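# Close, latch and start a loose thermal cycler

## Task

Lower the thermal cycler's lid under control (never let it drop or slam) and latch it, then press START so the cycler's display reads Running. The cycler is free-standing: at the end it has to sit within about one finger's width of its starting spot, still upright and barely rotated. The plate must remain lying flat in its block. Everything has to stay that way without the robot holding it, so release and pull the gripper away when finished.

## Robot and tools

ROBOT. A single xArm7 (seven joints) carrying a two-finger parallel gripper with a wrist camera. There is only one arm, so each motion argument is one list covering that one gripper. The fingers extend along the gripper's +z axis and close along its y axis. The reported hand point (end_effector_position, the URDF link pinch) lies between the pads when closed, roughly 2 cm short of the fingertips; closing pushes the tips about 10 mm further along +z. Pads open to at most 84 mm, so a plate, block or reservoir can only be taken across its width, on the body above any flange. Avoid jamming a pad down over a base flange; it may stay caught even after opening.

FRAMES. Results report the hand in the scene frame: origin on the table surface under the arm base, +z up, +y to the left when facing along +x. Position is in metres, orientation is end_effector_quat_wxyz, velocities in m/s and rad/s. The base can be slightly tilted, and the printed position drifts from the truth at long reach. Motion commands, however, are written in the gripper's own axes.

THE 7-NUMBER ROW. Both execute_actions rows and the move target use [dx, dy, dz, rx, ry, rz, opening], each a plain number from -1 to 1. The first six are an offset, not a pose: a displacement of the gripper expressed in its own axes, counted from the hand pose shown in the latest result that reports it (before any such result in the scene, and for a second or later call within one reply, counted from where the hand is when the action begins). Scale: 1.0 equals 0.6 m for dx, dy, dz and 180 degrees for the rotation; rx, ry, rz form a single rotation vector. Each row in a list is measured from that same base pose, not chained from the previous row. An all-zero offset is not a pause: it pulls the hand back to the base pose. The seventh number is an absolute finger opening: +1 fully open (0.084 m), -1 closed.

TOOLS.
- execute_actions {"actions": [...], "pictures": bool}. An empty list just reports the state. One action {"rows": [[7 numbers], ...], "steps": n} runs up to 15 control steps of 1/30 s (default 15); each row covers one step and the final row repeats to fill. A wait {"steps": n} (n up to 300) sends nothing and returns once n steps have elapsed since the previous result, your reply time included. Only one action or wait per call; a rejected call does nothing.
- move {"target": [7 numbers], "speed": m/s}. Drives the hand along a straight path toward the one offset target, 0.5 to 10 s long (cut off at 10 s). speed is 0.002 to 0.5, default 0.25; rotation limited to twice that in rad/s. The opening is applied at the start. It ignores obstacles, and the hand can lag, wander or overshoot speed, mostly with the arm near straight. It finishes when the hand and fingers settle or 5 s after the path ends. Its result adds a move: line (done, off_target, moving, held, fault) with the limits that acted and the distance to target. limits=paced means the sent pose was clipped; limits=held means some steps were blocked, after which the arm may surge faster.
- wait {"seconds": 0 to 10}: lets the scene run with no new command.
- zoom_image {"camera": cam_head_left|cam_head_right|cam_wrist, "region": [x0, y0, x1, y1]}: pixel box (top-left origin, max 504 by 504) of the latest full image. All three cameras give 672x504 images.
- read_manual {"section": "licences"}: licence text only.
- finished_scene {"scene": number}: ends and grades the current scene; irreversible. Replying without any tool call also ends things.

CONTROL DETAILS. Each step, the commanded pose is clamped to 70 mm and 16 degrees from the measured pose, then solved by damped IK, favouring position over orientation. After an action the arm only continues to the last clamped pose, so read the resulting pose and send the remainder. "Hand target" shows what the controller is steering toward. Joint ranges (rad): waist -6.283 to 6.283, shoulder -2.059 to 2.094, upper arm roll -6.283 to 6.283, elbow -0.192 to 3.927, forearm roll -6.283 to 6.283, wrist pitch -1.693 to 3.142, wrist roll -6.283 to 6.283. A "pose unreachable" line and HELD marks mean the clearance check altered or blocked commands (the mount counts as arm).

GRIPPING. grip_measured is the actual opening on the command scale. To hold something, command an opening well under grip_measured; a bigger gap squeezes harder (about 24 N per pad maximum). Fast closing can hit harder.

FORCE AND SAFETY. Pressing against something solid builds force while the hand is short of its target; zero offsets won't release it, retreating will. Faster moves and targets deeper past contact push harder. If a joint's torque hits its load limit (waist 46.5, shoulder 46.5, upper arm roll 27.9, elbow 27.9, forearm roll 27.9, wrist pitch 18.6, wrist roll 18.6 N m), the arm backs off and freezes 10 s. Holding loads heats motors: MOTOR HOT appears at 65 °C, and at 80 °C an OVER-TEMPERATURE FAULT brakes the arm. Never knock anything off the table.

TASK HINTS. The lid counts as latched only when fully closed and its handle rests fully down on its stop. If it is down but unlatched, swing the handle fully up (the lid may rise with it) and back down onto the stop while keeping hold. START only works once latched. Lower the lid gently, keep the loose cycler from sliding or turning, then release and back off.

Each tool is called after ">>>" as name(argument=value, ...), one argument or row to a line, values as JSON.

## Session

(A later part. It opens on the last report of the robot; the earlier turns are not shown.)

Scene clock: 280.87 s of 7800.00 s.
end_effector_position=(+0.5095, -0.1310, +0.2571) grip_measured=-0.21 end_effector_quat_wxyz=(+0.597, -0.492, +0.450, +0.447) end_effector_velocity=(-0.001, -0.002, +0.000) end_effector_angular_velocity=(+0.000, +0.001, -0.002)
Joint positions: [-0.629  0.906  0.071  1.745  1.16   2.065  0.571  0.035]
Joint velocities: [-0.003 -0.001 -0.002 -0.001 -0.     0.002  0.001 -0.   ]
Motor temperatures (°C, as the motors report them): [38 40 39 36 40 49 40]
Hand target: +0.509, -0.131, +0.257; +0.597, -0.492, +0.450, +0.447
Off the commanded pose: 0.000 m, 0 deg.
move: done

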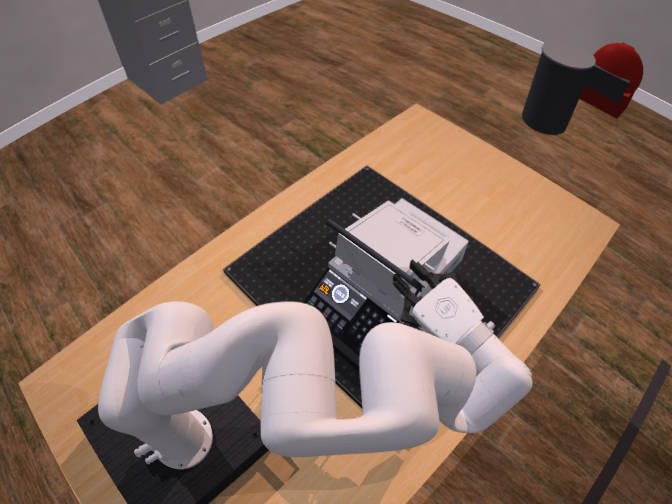

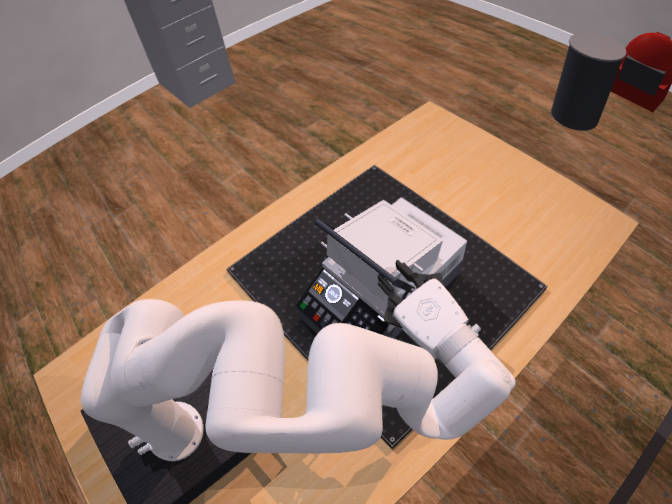

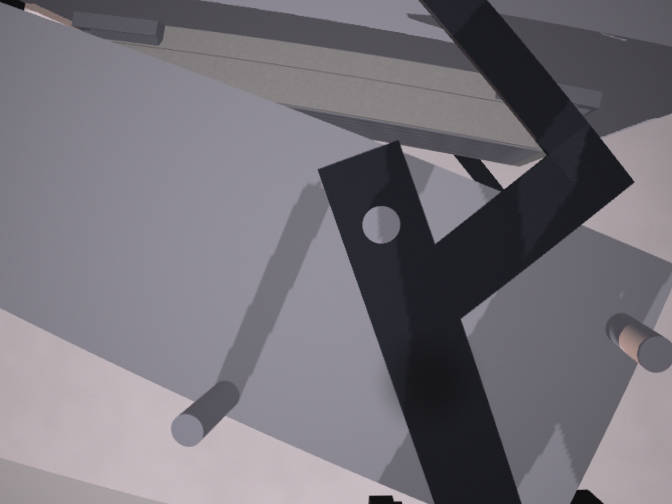

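>>> move(
  target=[-0.02,0,-0.14,0,0,0,0.2],
  speed=0.15,
)

>>> move(
  target=[-0.2,0,0.08,-0.097,0.528,0.004,0.2],
  speed=0.35,
)

Scene clock: 284.50 s of 7800.00 s.
end_effector_position=(+0.4993, -0.2143, +0.2597) grip_measured=+0.19 end_effector_quat_wxyz=(+0.597, -0.492, +0.449, +0.447) end_effector_velocity=(-0.000, -0.005, +0.001) end_effector_angular_velocity=(-0.001, +0.000, +0.003)
Joint positions: [-0.734  1.107  0.066  2.106  1.16   2.217  0.708  0.052]
Joint velocities: [-0.006  0.019  0.002  0.036  0.002  0.013  0.017 -0.   ]
Motor temperatures (°C, as the motors report them): [38 40 39 36 40 49 40]
Hand target: +0.499, -0.215, +0.260; +0.597, -0.492, +0.449, +0.447
Off the commanded pose: 0.001 m, 0 deg.
move: done

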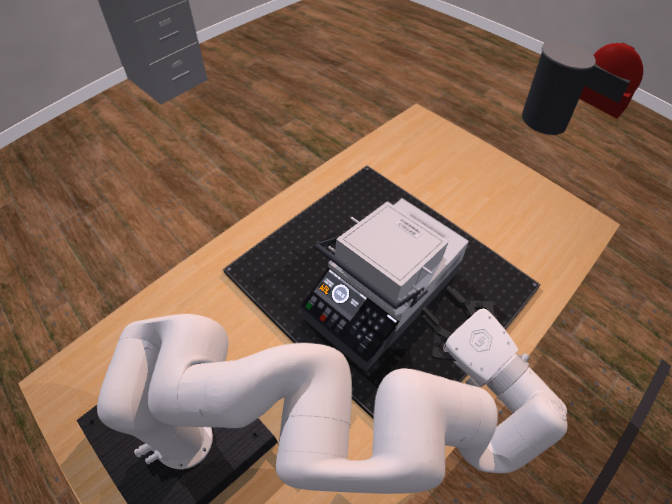

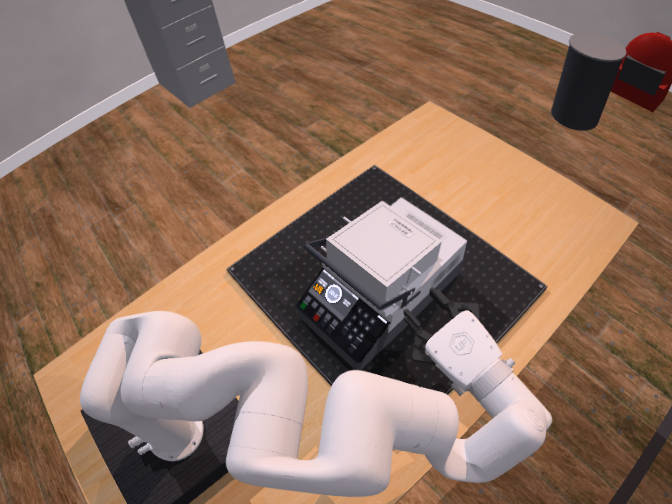

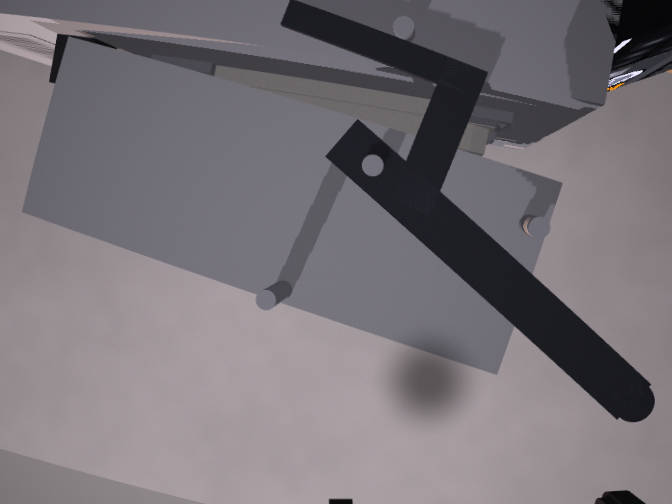

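Scene clock: 287.43 s of 7800.00 s.
end_effector_position=(+0.4810, -0.1771, +0.3820) grip_measured=+0.19 end_effector_quat_wxyz=(+0.002, +0.736, -0.677, -0.002) end_effector_velocity=(+0.001, +0.003, +0.002) end_effector_angular_velocity=(-0.010, -0.002, +0.005)
Joint positions: [-0.096  0.063 -0.112  1.484  0.     1.397  1.138  0.052]
Joint velocities: [ 0.005 -0.004  0.005 -0.001 -0.01  -0.003  0.008 -0.   ]
Motor temperatures (°C, as the motors report them): [38 40 39 37 40 48 40]
Hand target: +0.481, -0.177, +0.382; +0.002, +0.736, -0.677, -0.001
Off the commanded pose: 0.001 m, 0 deg.
move: done

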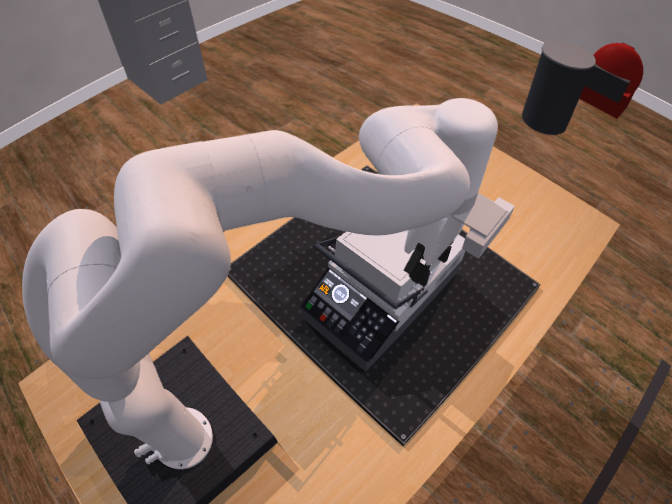

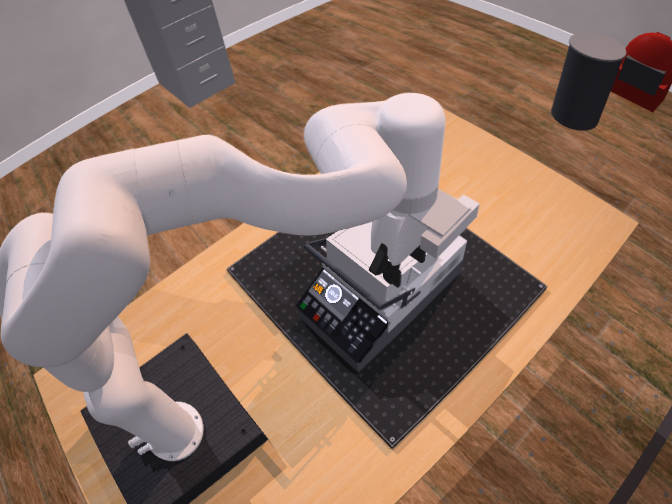

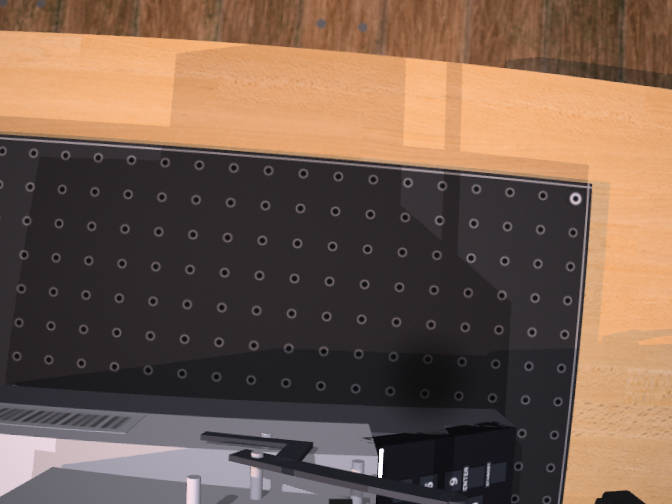

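>>> move(
  target=[-0.232,0.028,0.137,0,0,0,0.2],
)

Scene clock: 290.77 s of 7800.00 s.
end_effector_position=(+0.4526, -0.0407, +0.3003) grip_measured=+0.19 end_effector_quat_wxyz=(+0.002, +0.735, -0.678, -0.002) end_effector_velocity=(-0.001, +0.007, -0.003) end_effector_angular_velocity=(-0.001, -0.001, +0.005)
Joint positions: [ 0.037 -0.104  0.027  1.055 -0.011  1.137  1.417  0.052]
Joint velocities: [ 0.007 -0.004  0.008 -0.013 -0.    -0.01   0.01  -0.   ]
Motor temperatures (°C, as the motors report them): [38 40 39 37 40 48 40]
Hand target: +0.452, -0.040, +0.300; +0.002, +0.735, -0.678, -0.002
Off the commanded pose: 0.001 m, 0 deg.
move: done

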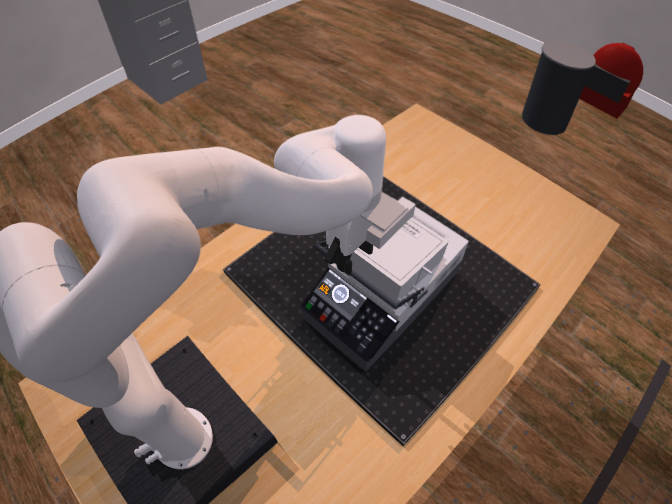

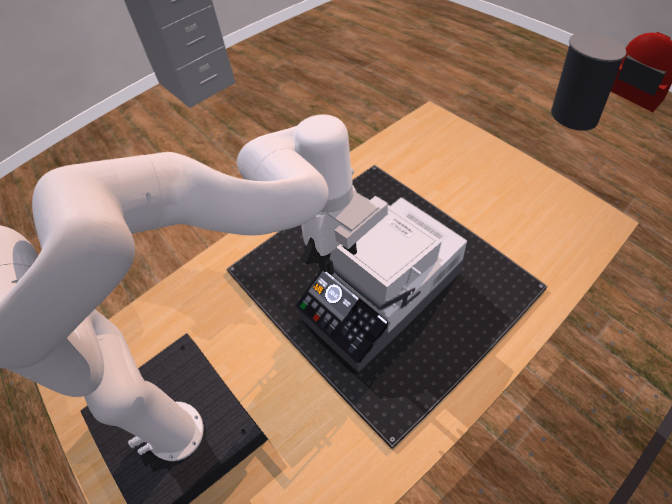

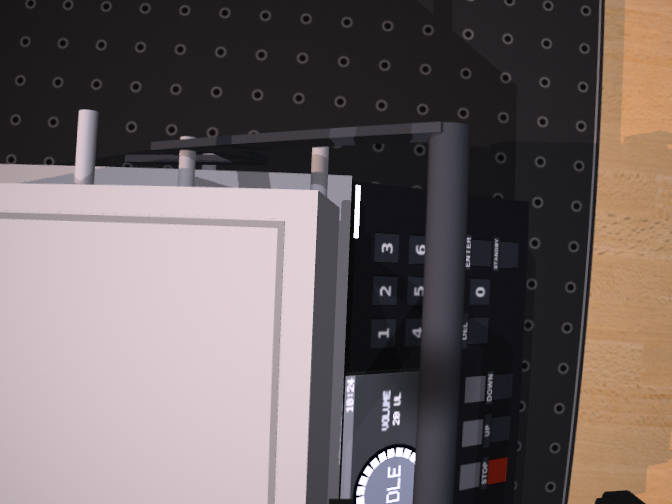

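>>> move(
  target=[0,0,0.085,0,0,0,-0.3],
  speed=0.08,
)

>>> zoom_image(
  camera="cam_head_left",
  region=[300,210,440,330],
)

Scene clock: 293.37 s of 7800.00 s.
end_effector_position=(+0.4525, -0.0409, +0.2498) grip_measured=-0.32 end_effector_quat_wxyz=(+0.001, +0.735, -0.678, -0.001) end_effector_velocity=(-0.000, -0.000, -0.003) end_effector_angular_velocity=(-0.001, -0.000, +0.001)
Joint positions: [ 0.036 -0.056  0.027  0.957 -0.014  0.991  1.419  0.03 ]
Joint velocities: [-0.     0.003  0.    -0.005 -0.001 -0.008 -0.    -0.   ]
Motor temperatures (°C, as the motors report them): [37 40 39 37 40 48 40]
Hand target: +0.452, -0.041, +0.249; +0.002, +0.735, -0.678, -0.002
Off the commanded pose: 0.001 m, 0 deg.
move: done

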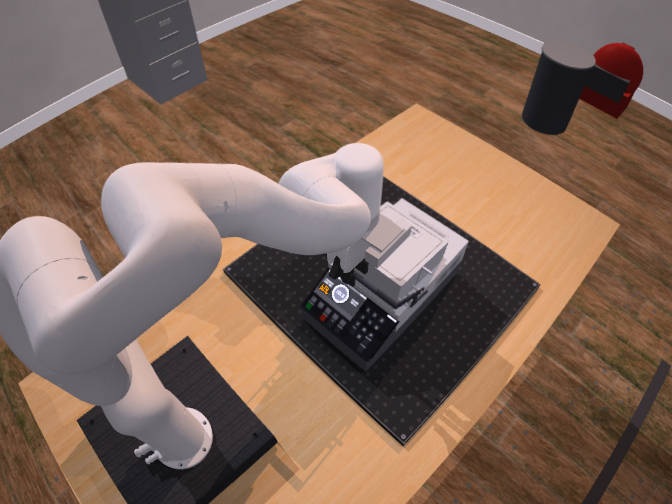

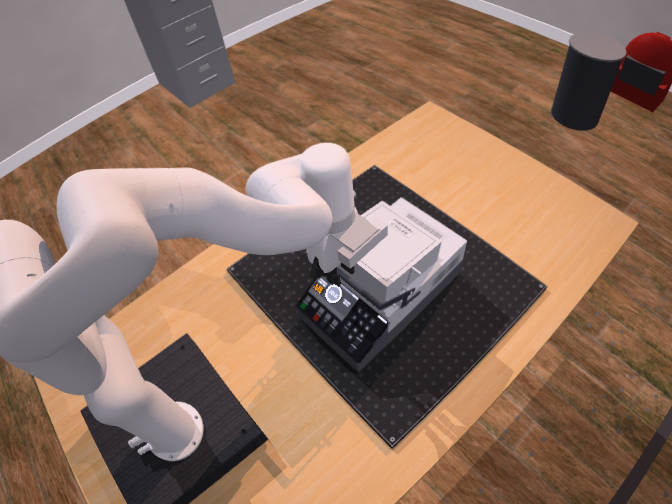

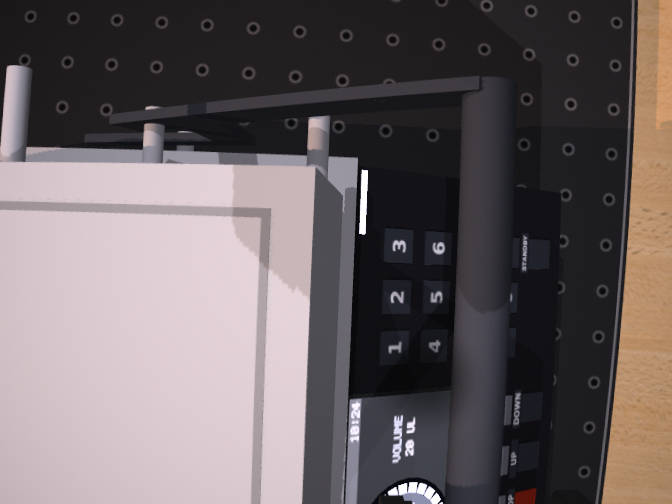

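Region (300, 210, 440, 330) of cam_head_left's 672x504 image, scaled by 3.600, with more detail than that image has; it fills the top 432 rows of this view, and the rest is white.

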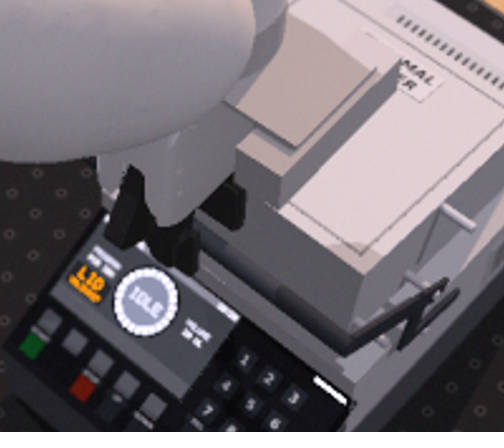

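>>> move(
  target=[0,0.002,0.064,0,0,0,-0.3],
  speed=0.04,
)

>>> move(
  target=[0,0,0,0,0,0,-1],
)

Scene clock: 296.07 s of 7800.00 s.
end_effector_position=(+0.4511, -0.0412, +0.2117) grip_measured=-0.32 end_effector_quat_wxyz=(+0.001, +0.735, -0.678, -0.001) end_effector_velocity=(+0.001, +0.000, -0.000) end_effector_angular_velocity=(+0.000, -0.005, -0.000)
Joint positions: [ 0.035 -0.007  0.026  0.895 -0.017  0.88   1.42   0.03 ]
Joint velocities: [ 0.     0.001  0.    -0.002  0.001 -0.008  0.     0.   ]
Motor temperatures (°C, as the motors report them): [37 40 39 37 40 48 40]
Hand target: +0.451, -0.041, +0.211; +0.001, +0.735, -0.678, -0.001
Off the commanded pose: 0.000 m, 0 deg.
move: done

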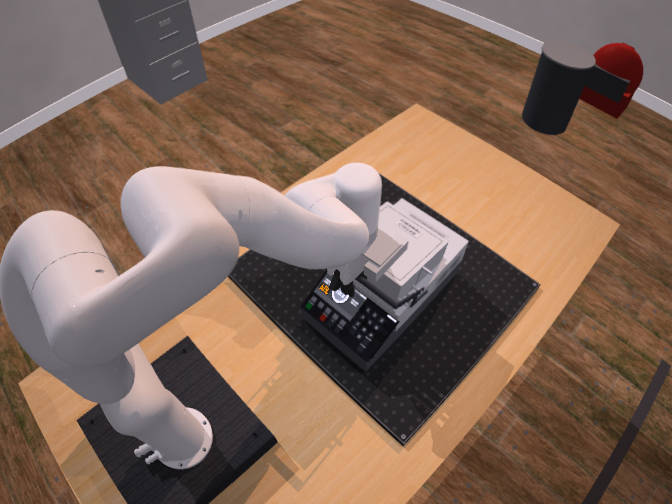

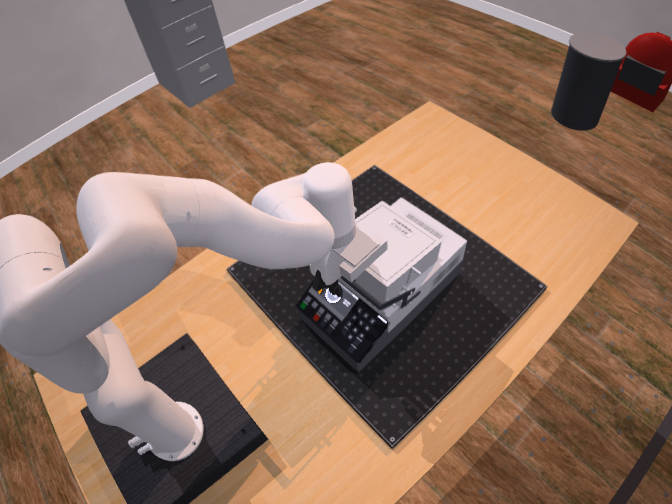

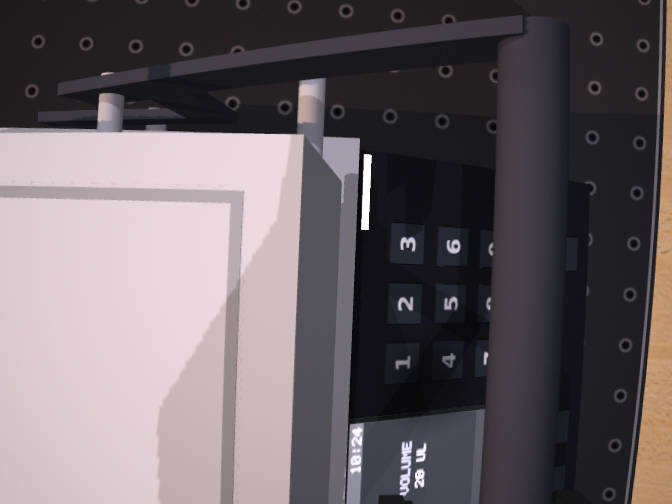

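Scene clock: 296.57 s of 7800.00 s.
end_effector_position=(+0.4522, -0.0411, +0.2122) grip_measured=-0.74 end_effector_quat_wxyz=(+0.000, +0.735, -0.678, -0.000) end_effector_velocity=(-0.003, +0.000, -0.001) end_effector_angular_velocity=(+0.000, +0.008, +0.001)
Joint positions: [ 0.035 -0.007  0.026  0.897 -0.016  0.878  1.42   0.012]
Joint velocities: [-0.    -0.003  0.    -0.004 -0.001  0.006 -0.001  0.   ]
Motor temperatures (°C, as the motors report them): [37 40 39 37 40 48 40]
Hand target: +0.451, -0.041, +0.212; +0.001, +0.735, -0.678, -0.001
Off the commanded pose: 0.001 m, 0 deg.
move: done

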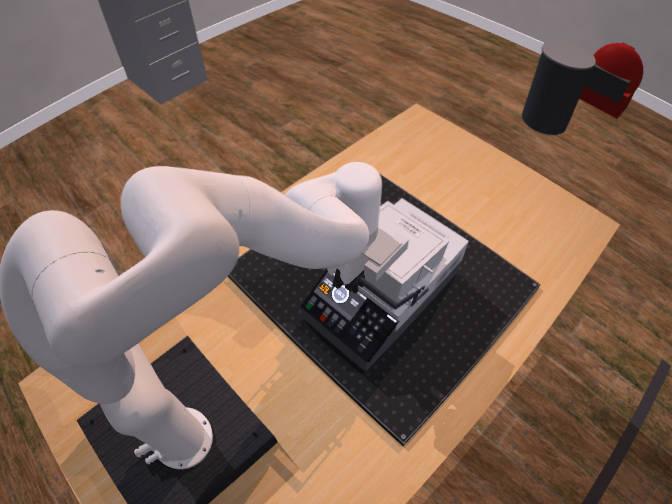

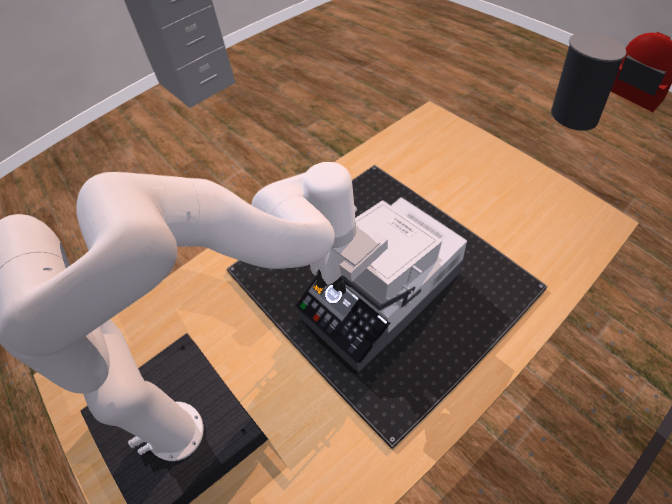

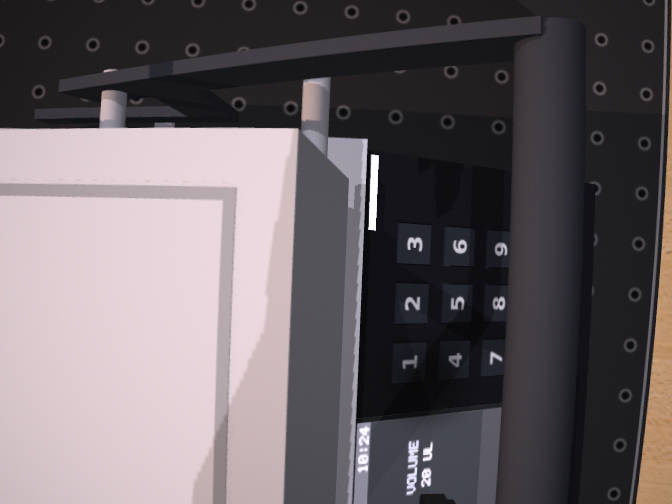

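>>> move(
  target=[0,-0.03,-0.075,0,0,0,-1],
  speed=0.04,
)

>>> move(
  target=[0,-0.075,-0.045,0,0,0,-1],
  speed=0.04,
)

Scene clock: 299.60 s of 7800.00 s.
end_effector_position=(+0.4705, -0.0396, +0.2568) grip_measured=-0.75 end_effector_quat_wxyz=(-0.000, +0.735, -0.678, +0.000) end_effector_velocity=(-0.000, +0.001, +0.003) end_effector_angular_velocity=(+0.000, +0.001, +0.001)
Joint positions: [ 0.039 -0.01   0.03   1.031 -0.015  1.014  1.425  0.011]
Joint velocities: [ 0.001 -0.002  0.     0.005  0.     0.008  0.    -0.   ]
Motor temperatures (°C, as the motors report them): [37 40 39 37 40 48 40]
Hand target: +0.470, -0.039, +0.257; +0.000, +0.735, -0.678, -0.000
Off the commanded pose: 0.001 m, 0 deg.
move: done

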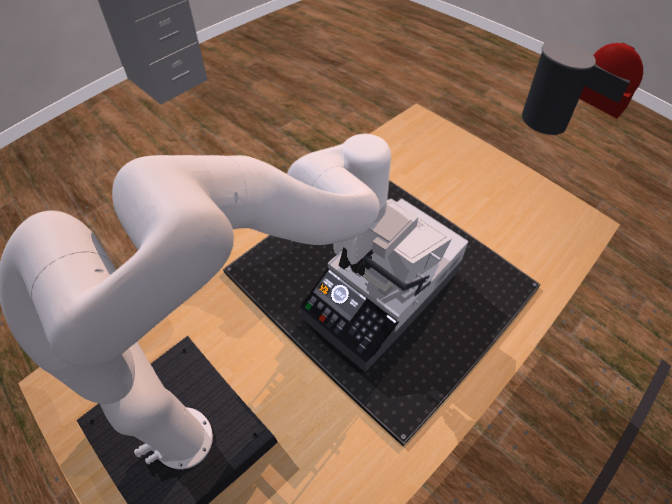

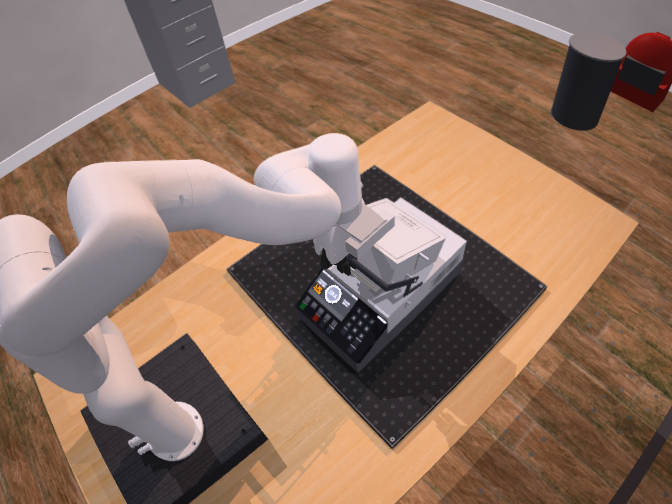

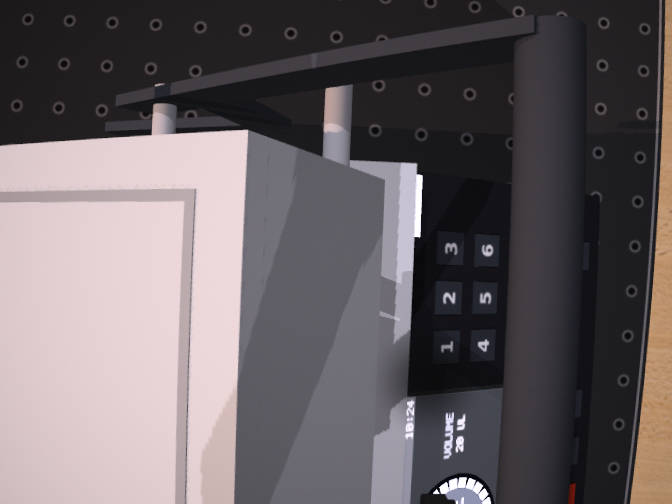

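Scene clock: 301.27 s of 7800.00 s.
end_effector_position=(+0.5085, -0.0367, +0.2872) grip_measured=-0.84 end_effector_quat_wxyz=(+0.006, +0.734, -0.679, -0.007) end_effector_velocity=(-0.001, +0.001, -0.001) end_effector_angular_velocity=(+0.001, -0.001, +0.001)
Joint positions: [ 0.048  0.098  0.035  1.256 -0.019  1.15   1.441  0.007]
Joint velocities: [ 0.002 -0.002 -0.    -0.005  0.001 -0.003 -0.    -0.   ]
Motor temperatures (°C, as the motors report them): [37 40 39 37 40 48 40]
Hand target: +0.515, -0.036, +0.284; -0.000, +0.735, -0.678, -0.000
Off the commanded pose: 0.008 m, 1 deg.
move: off_target

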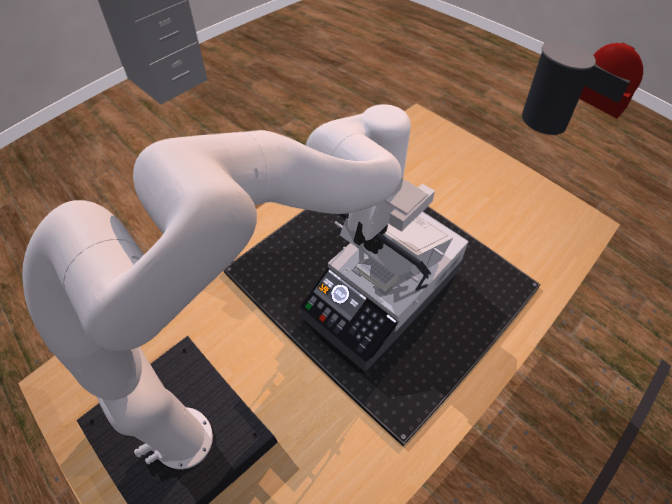

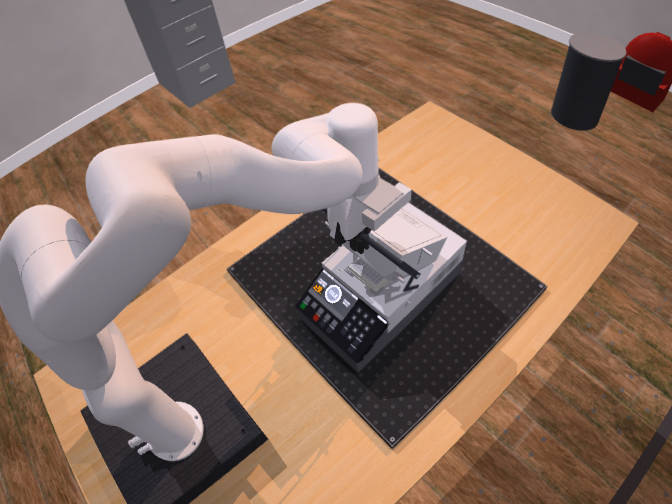

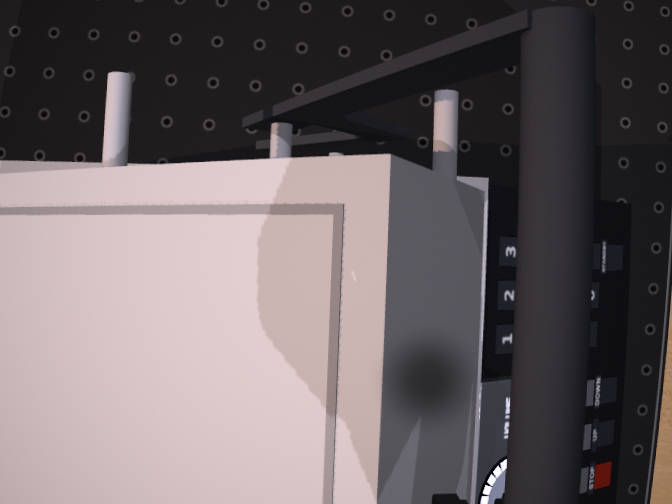

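>>> move(
  target=[0,0.08,0.10,0,0,0,-1],
  speed=0.035,
)

Scene clock: 305.80 s of 7800.00 s.
end_effector_position=(+0.4601, -0.0397, +0.2287) grip_measured=-0.83 end_effector_quat_wxyz=(+0.006, +0.735, -0.678, -0.006) end_effector_velocity=(-0.003, -0.001, -0.002) end_effector_angular_velocity=(-0.001, +0.005, -0.000)
Joint positions: [ 0.037  0.004  0.03   0.965 -0.017  0.951  1.426  0.007]
Joint velocities: [-0.002 -0.004  0.    -0.01  -0.001 -0.001 -0.001 -0.   ]
Motor temperatures (°C, as the motors report them): [38 40 39 37 40 49 40]
Hand target: +0.459, -0.041, +0.228; +0.006, +0.734, -0.679, -0.007
Off the commanded pose: 0.001 m, 0 deg.
move: done

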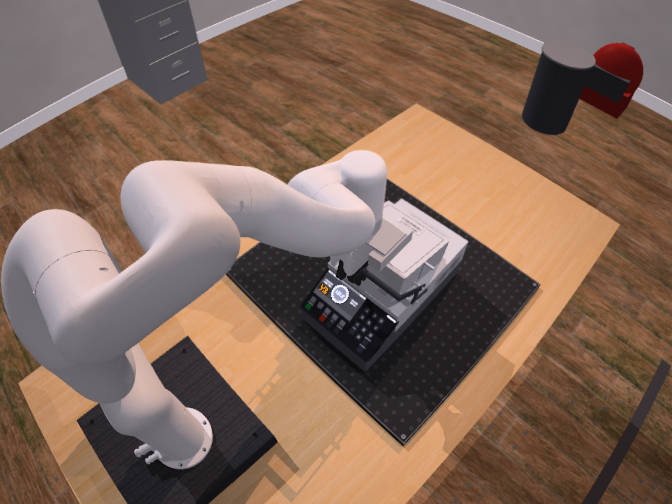

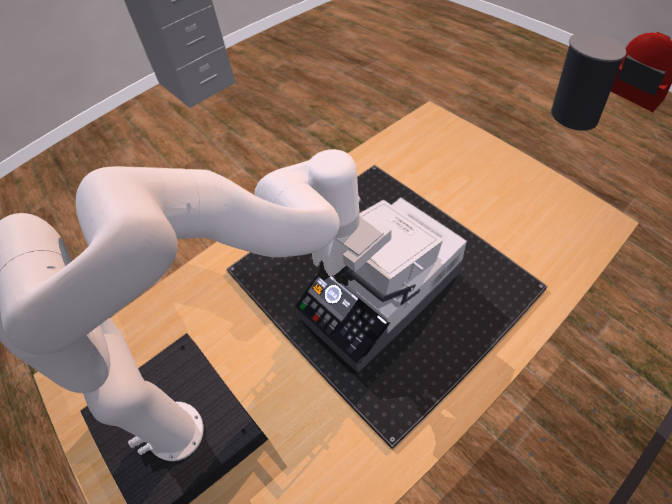

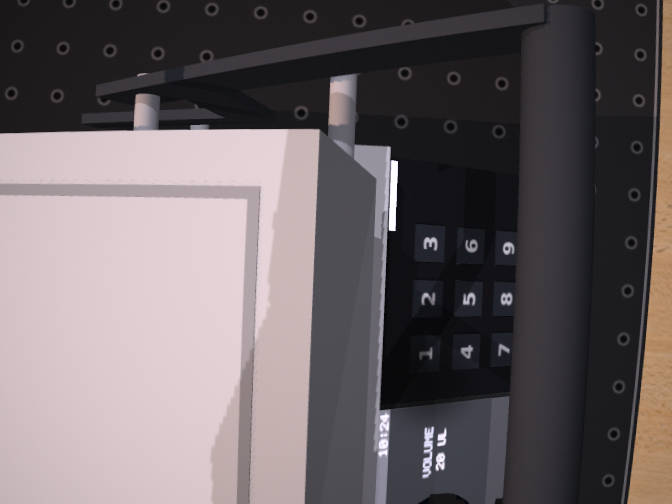

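>>> move(
  target=[0,0.008,0.025,0,0,0,-0.35],
  speed=0.03,
)

>>> move(
  target=[0,0,0,0.28,0,0,-0.35],
  speed=0.25,
)

>>> zoom_image(
  camera="cam_head_right",
  region=[260,200,440,350],
)

Scene clock: 309.37 s of 7800.00 s.
end_effector_position=(+0.4546, -0.0408, +0.2141) grip_measured=-0.35 end_effector_quat_wxyz=(+0.006, +0.734, -0.679, -0.006) end_effector_velocity=(+0.001, +0.001, -0.001) end_effector_angular_velocity=(-0.000, -0.002, +0.002)
Joint positions: [ 0.037  0.009  0.025  0.925 -0.018  0.908  1.425  0.029]
Joint velocities: [ 0.002  0.002 -0.    -0.002 -0.    -0.006 -0.     0.   ]
Motor temperatures (°C, as the motors report them): [37 40 39 37 40 48 40]
Hand target: +0.455, -0.040, +0.214; +0.006, +0.735, -0.678, -0.006
Off the commanded pose: 0.001 m, 0 deg.
move: done

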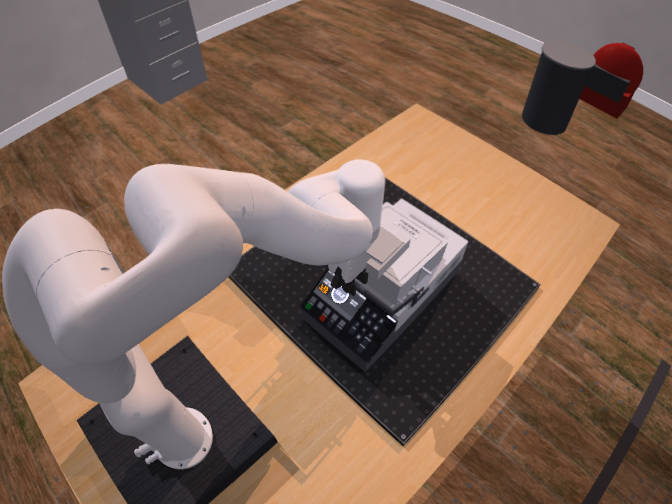

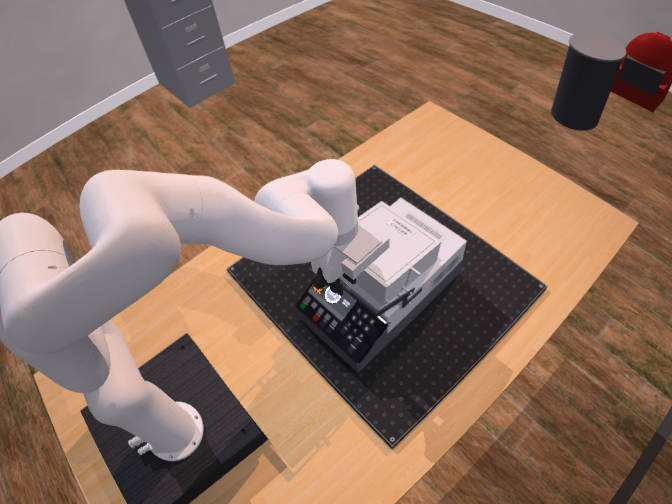

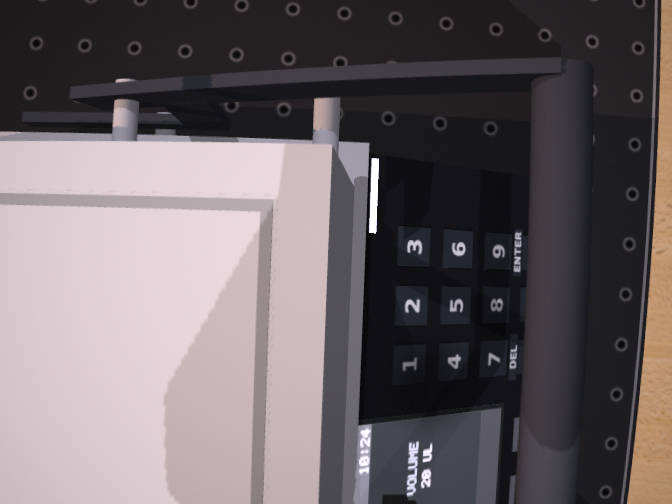

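Scene clock: 312.27 s of 7800.00 s.
end_effector_position=(+0.4543, -0.0422, +0.2148) grip_measured=-0.37 end_effector_quat_wxyz=(-0.304, +0.667, -0.617, +0.286) end_effector_velocity=(+0.000, -0.000, -0.001) end_effector_angular_velocity=(+0.011, -0.008, +0.010)
Joint positions: [ 0.857 -0.119 -0.979  0.257 -0.349 -0.548  1.562  0.028]
Joint velocities: [ 0.029  0.02  -0.066  0.008 -0.094 -0.023  0.064 -0.   ]
Motor temperatures (°C, as the motors report them): [37 39 39 37 40 48 40]
Hand target: +0.454, -0.042, +0.215; -0.305, +0.667, -0.617, +0.286
Off the commanded pose: 0.002 m, 0 deg.
move: done

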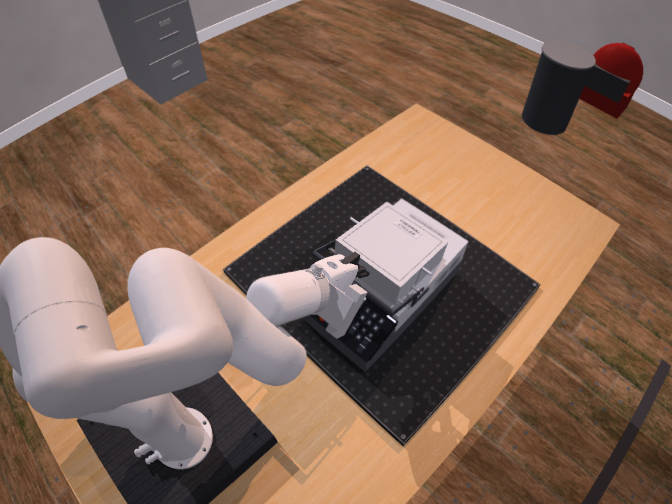

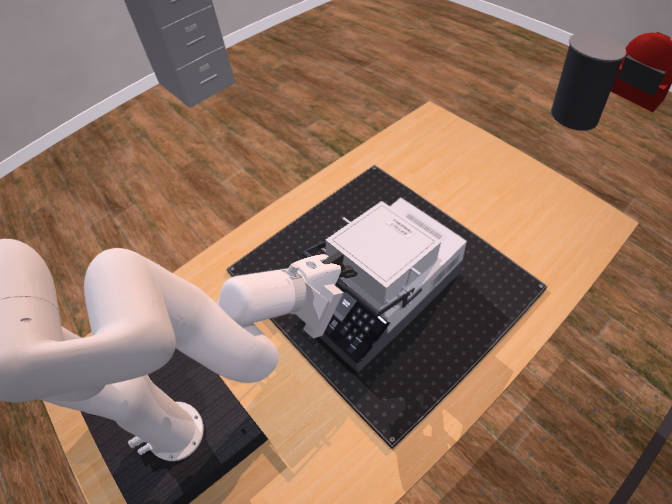

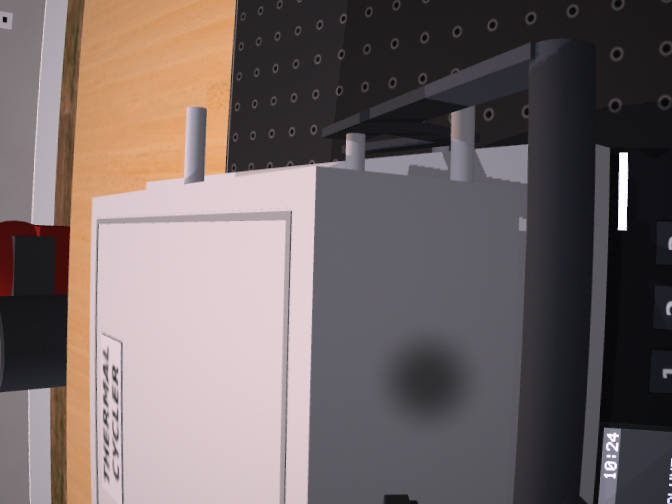

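Region (260, 200, 440, 350) of cam_head_right's 672x504 image, scaled by 2.800, with more detail than that image has.

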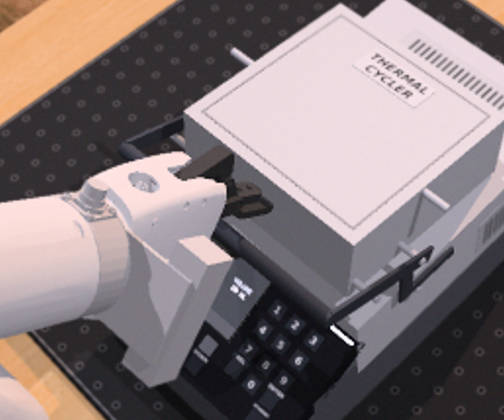

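>>> move(
  target=[0,0.016,0.022,0,0,0,-0.35],
  speed=0.03,
)

>>> move(
  target=[0,0,0,0,0,0,-1],
)

Scene clock: 314.10 s of 7800.00 s.
end_effector_position=(+0.4571, -0.0418, +0.1983) grip_measured=-0.37 end_effector_quat_wxyz=(-0.303, +0.667, -0.618, +0.285) end_effector_velocity=(+0.002, -0.000, -0.000) end_effector_angular_velocity=(+0.010, -0.012, +0.007)
Joint positions: [ 0.876  0.051 -1.047  0.291 -0.52  -0.661  1.762  0.028]
Joint velocities: [-0.029  0.042  0.001  0.014 -0.073 -0.043  0.066 -0.   ]
Motor temperatures (°C, as the motors report them): [37 39 39 37 40 48 40]
Hand target: +0.458, -0.042, +0.199; -0.304, +0.667, -0.617, +0.286
Off the commanded pose: 0.001 m, 0 deg.
move: done

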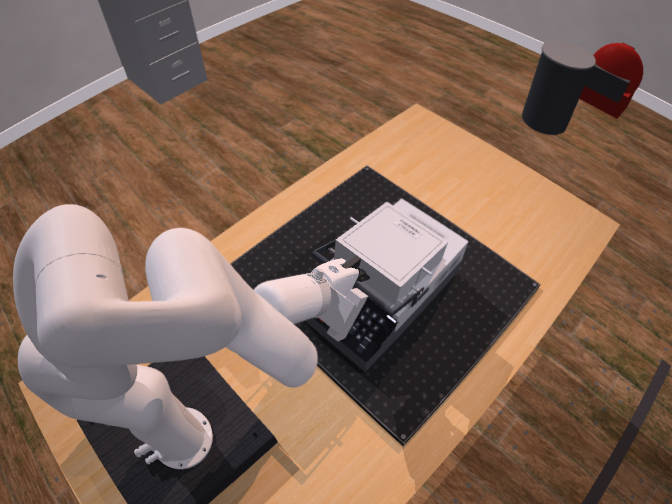

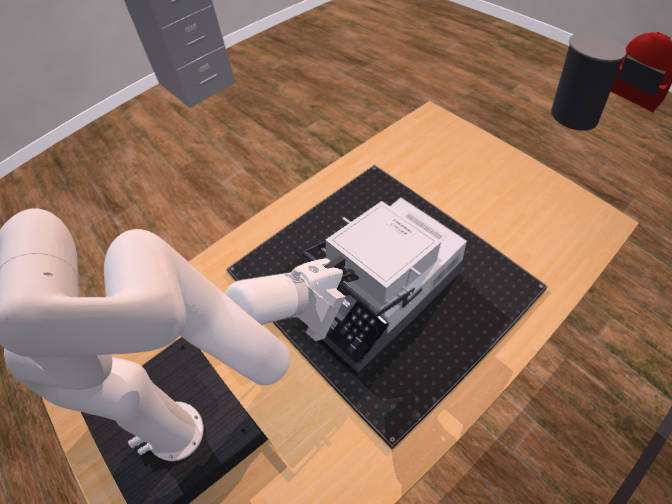

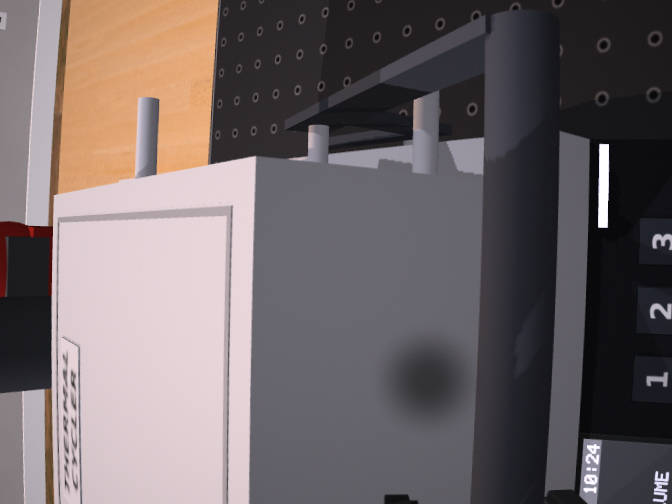

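Scene clock: 314.60 s of 7800.00 s.
end_effector_position=(+0.4590, -0.0418, +0.2003) grip_measured=-0.76 end_effector_quat_wxyz=(-0.305, +0.667, -0.617, +0.287) end_effector_velocity=(-0.002, -0.000, -0.002) end_effector_angular_velocity=(+0.001, +0.004, -0.001)
Joint positions: [ 0.877  0.05  -1.046  0.295 -0.52  -0.662  1.762  0.011]
Joint velocities: [-0.001  0.    -0.    -0.004  0.    -0.001 -0.001 -0.   ]
Motor temperatures (°C, as the motors report them): [37 39 39 37 40 48 40]
Hand target: +0.457, -0.042, +0.198; -0.303, +0.667, -0.618, +0.285
Off the commanded pose: 0.003 m, 0 deg.
move: done

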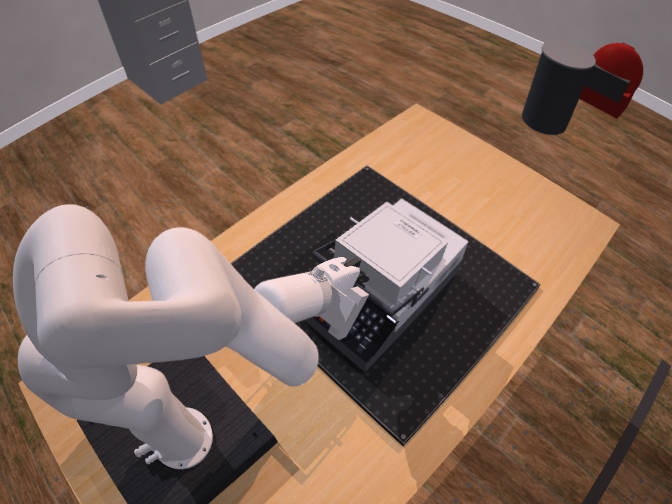

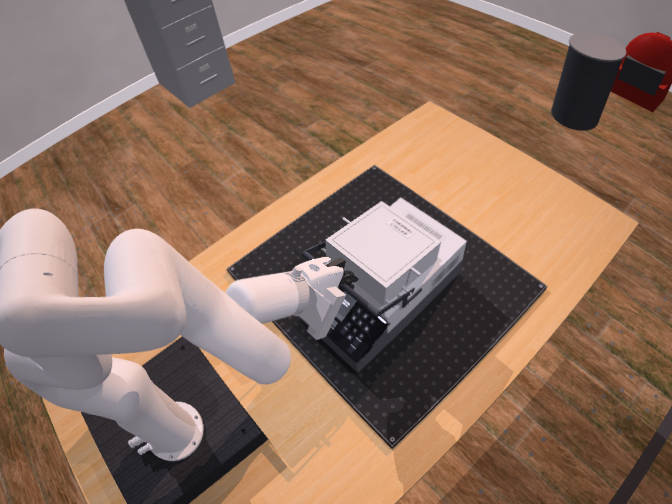

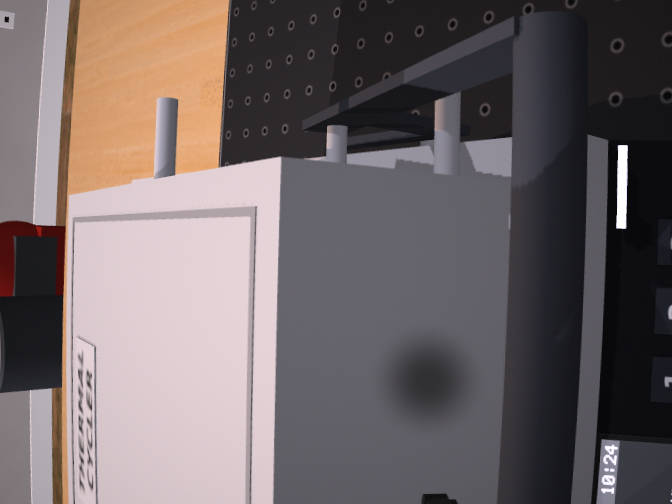

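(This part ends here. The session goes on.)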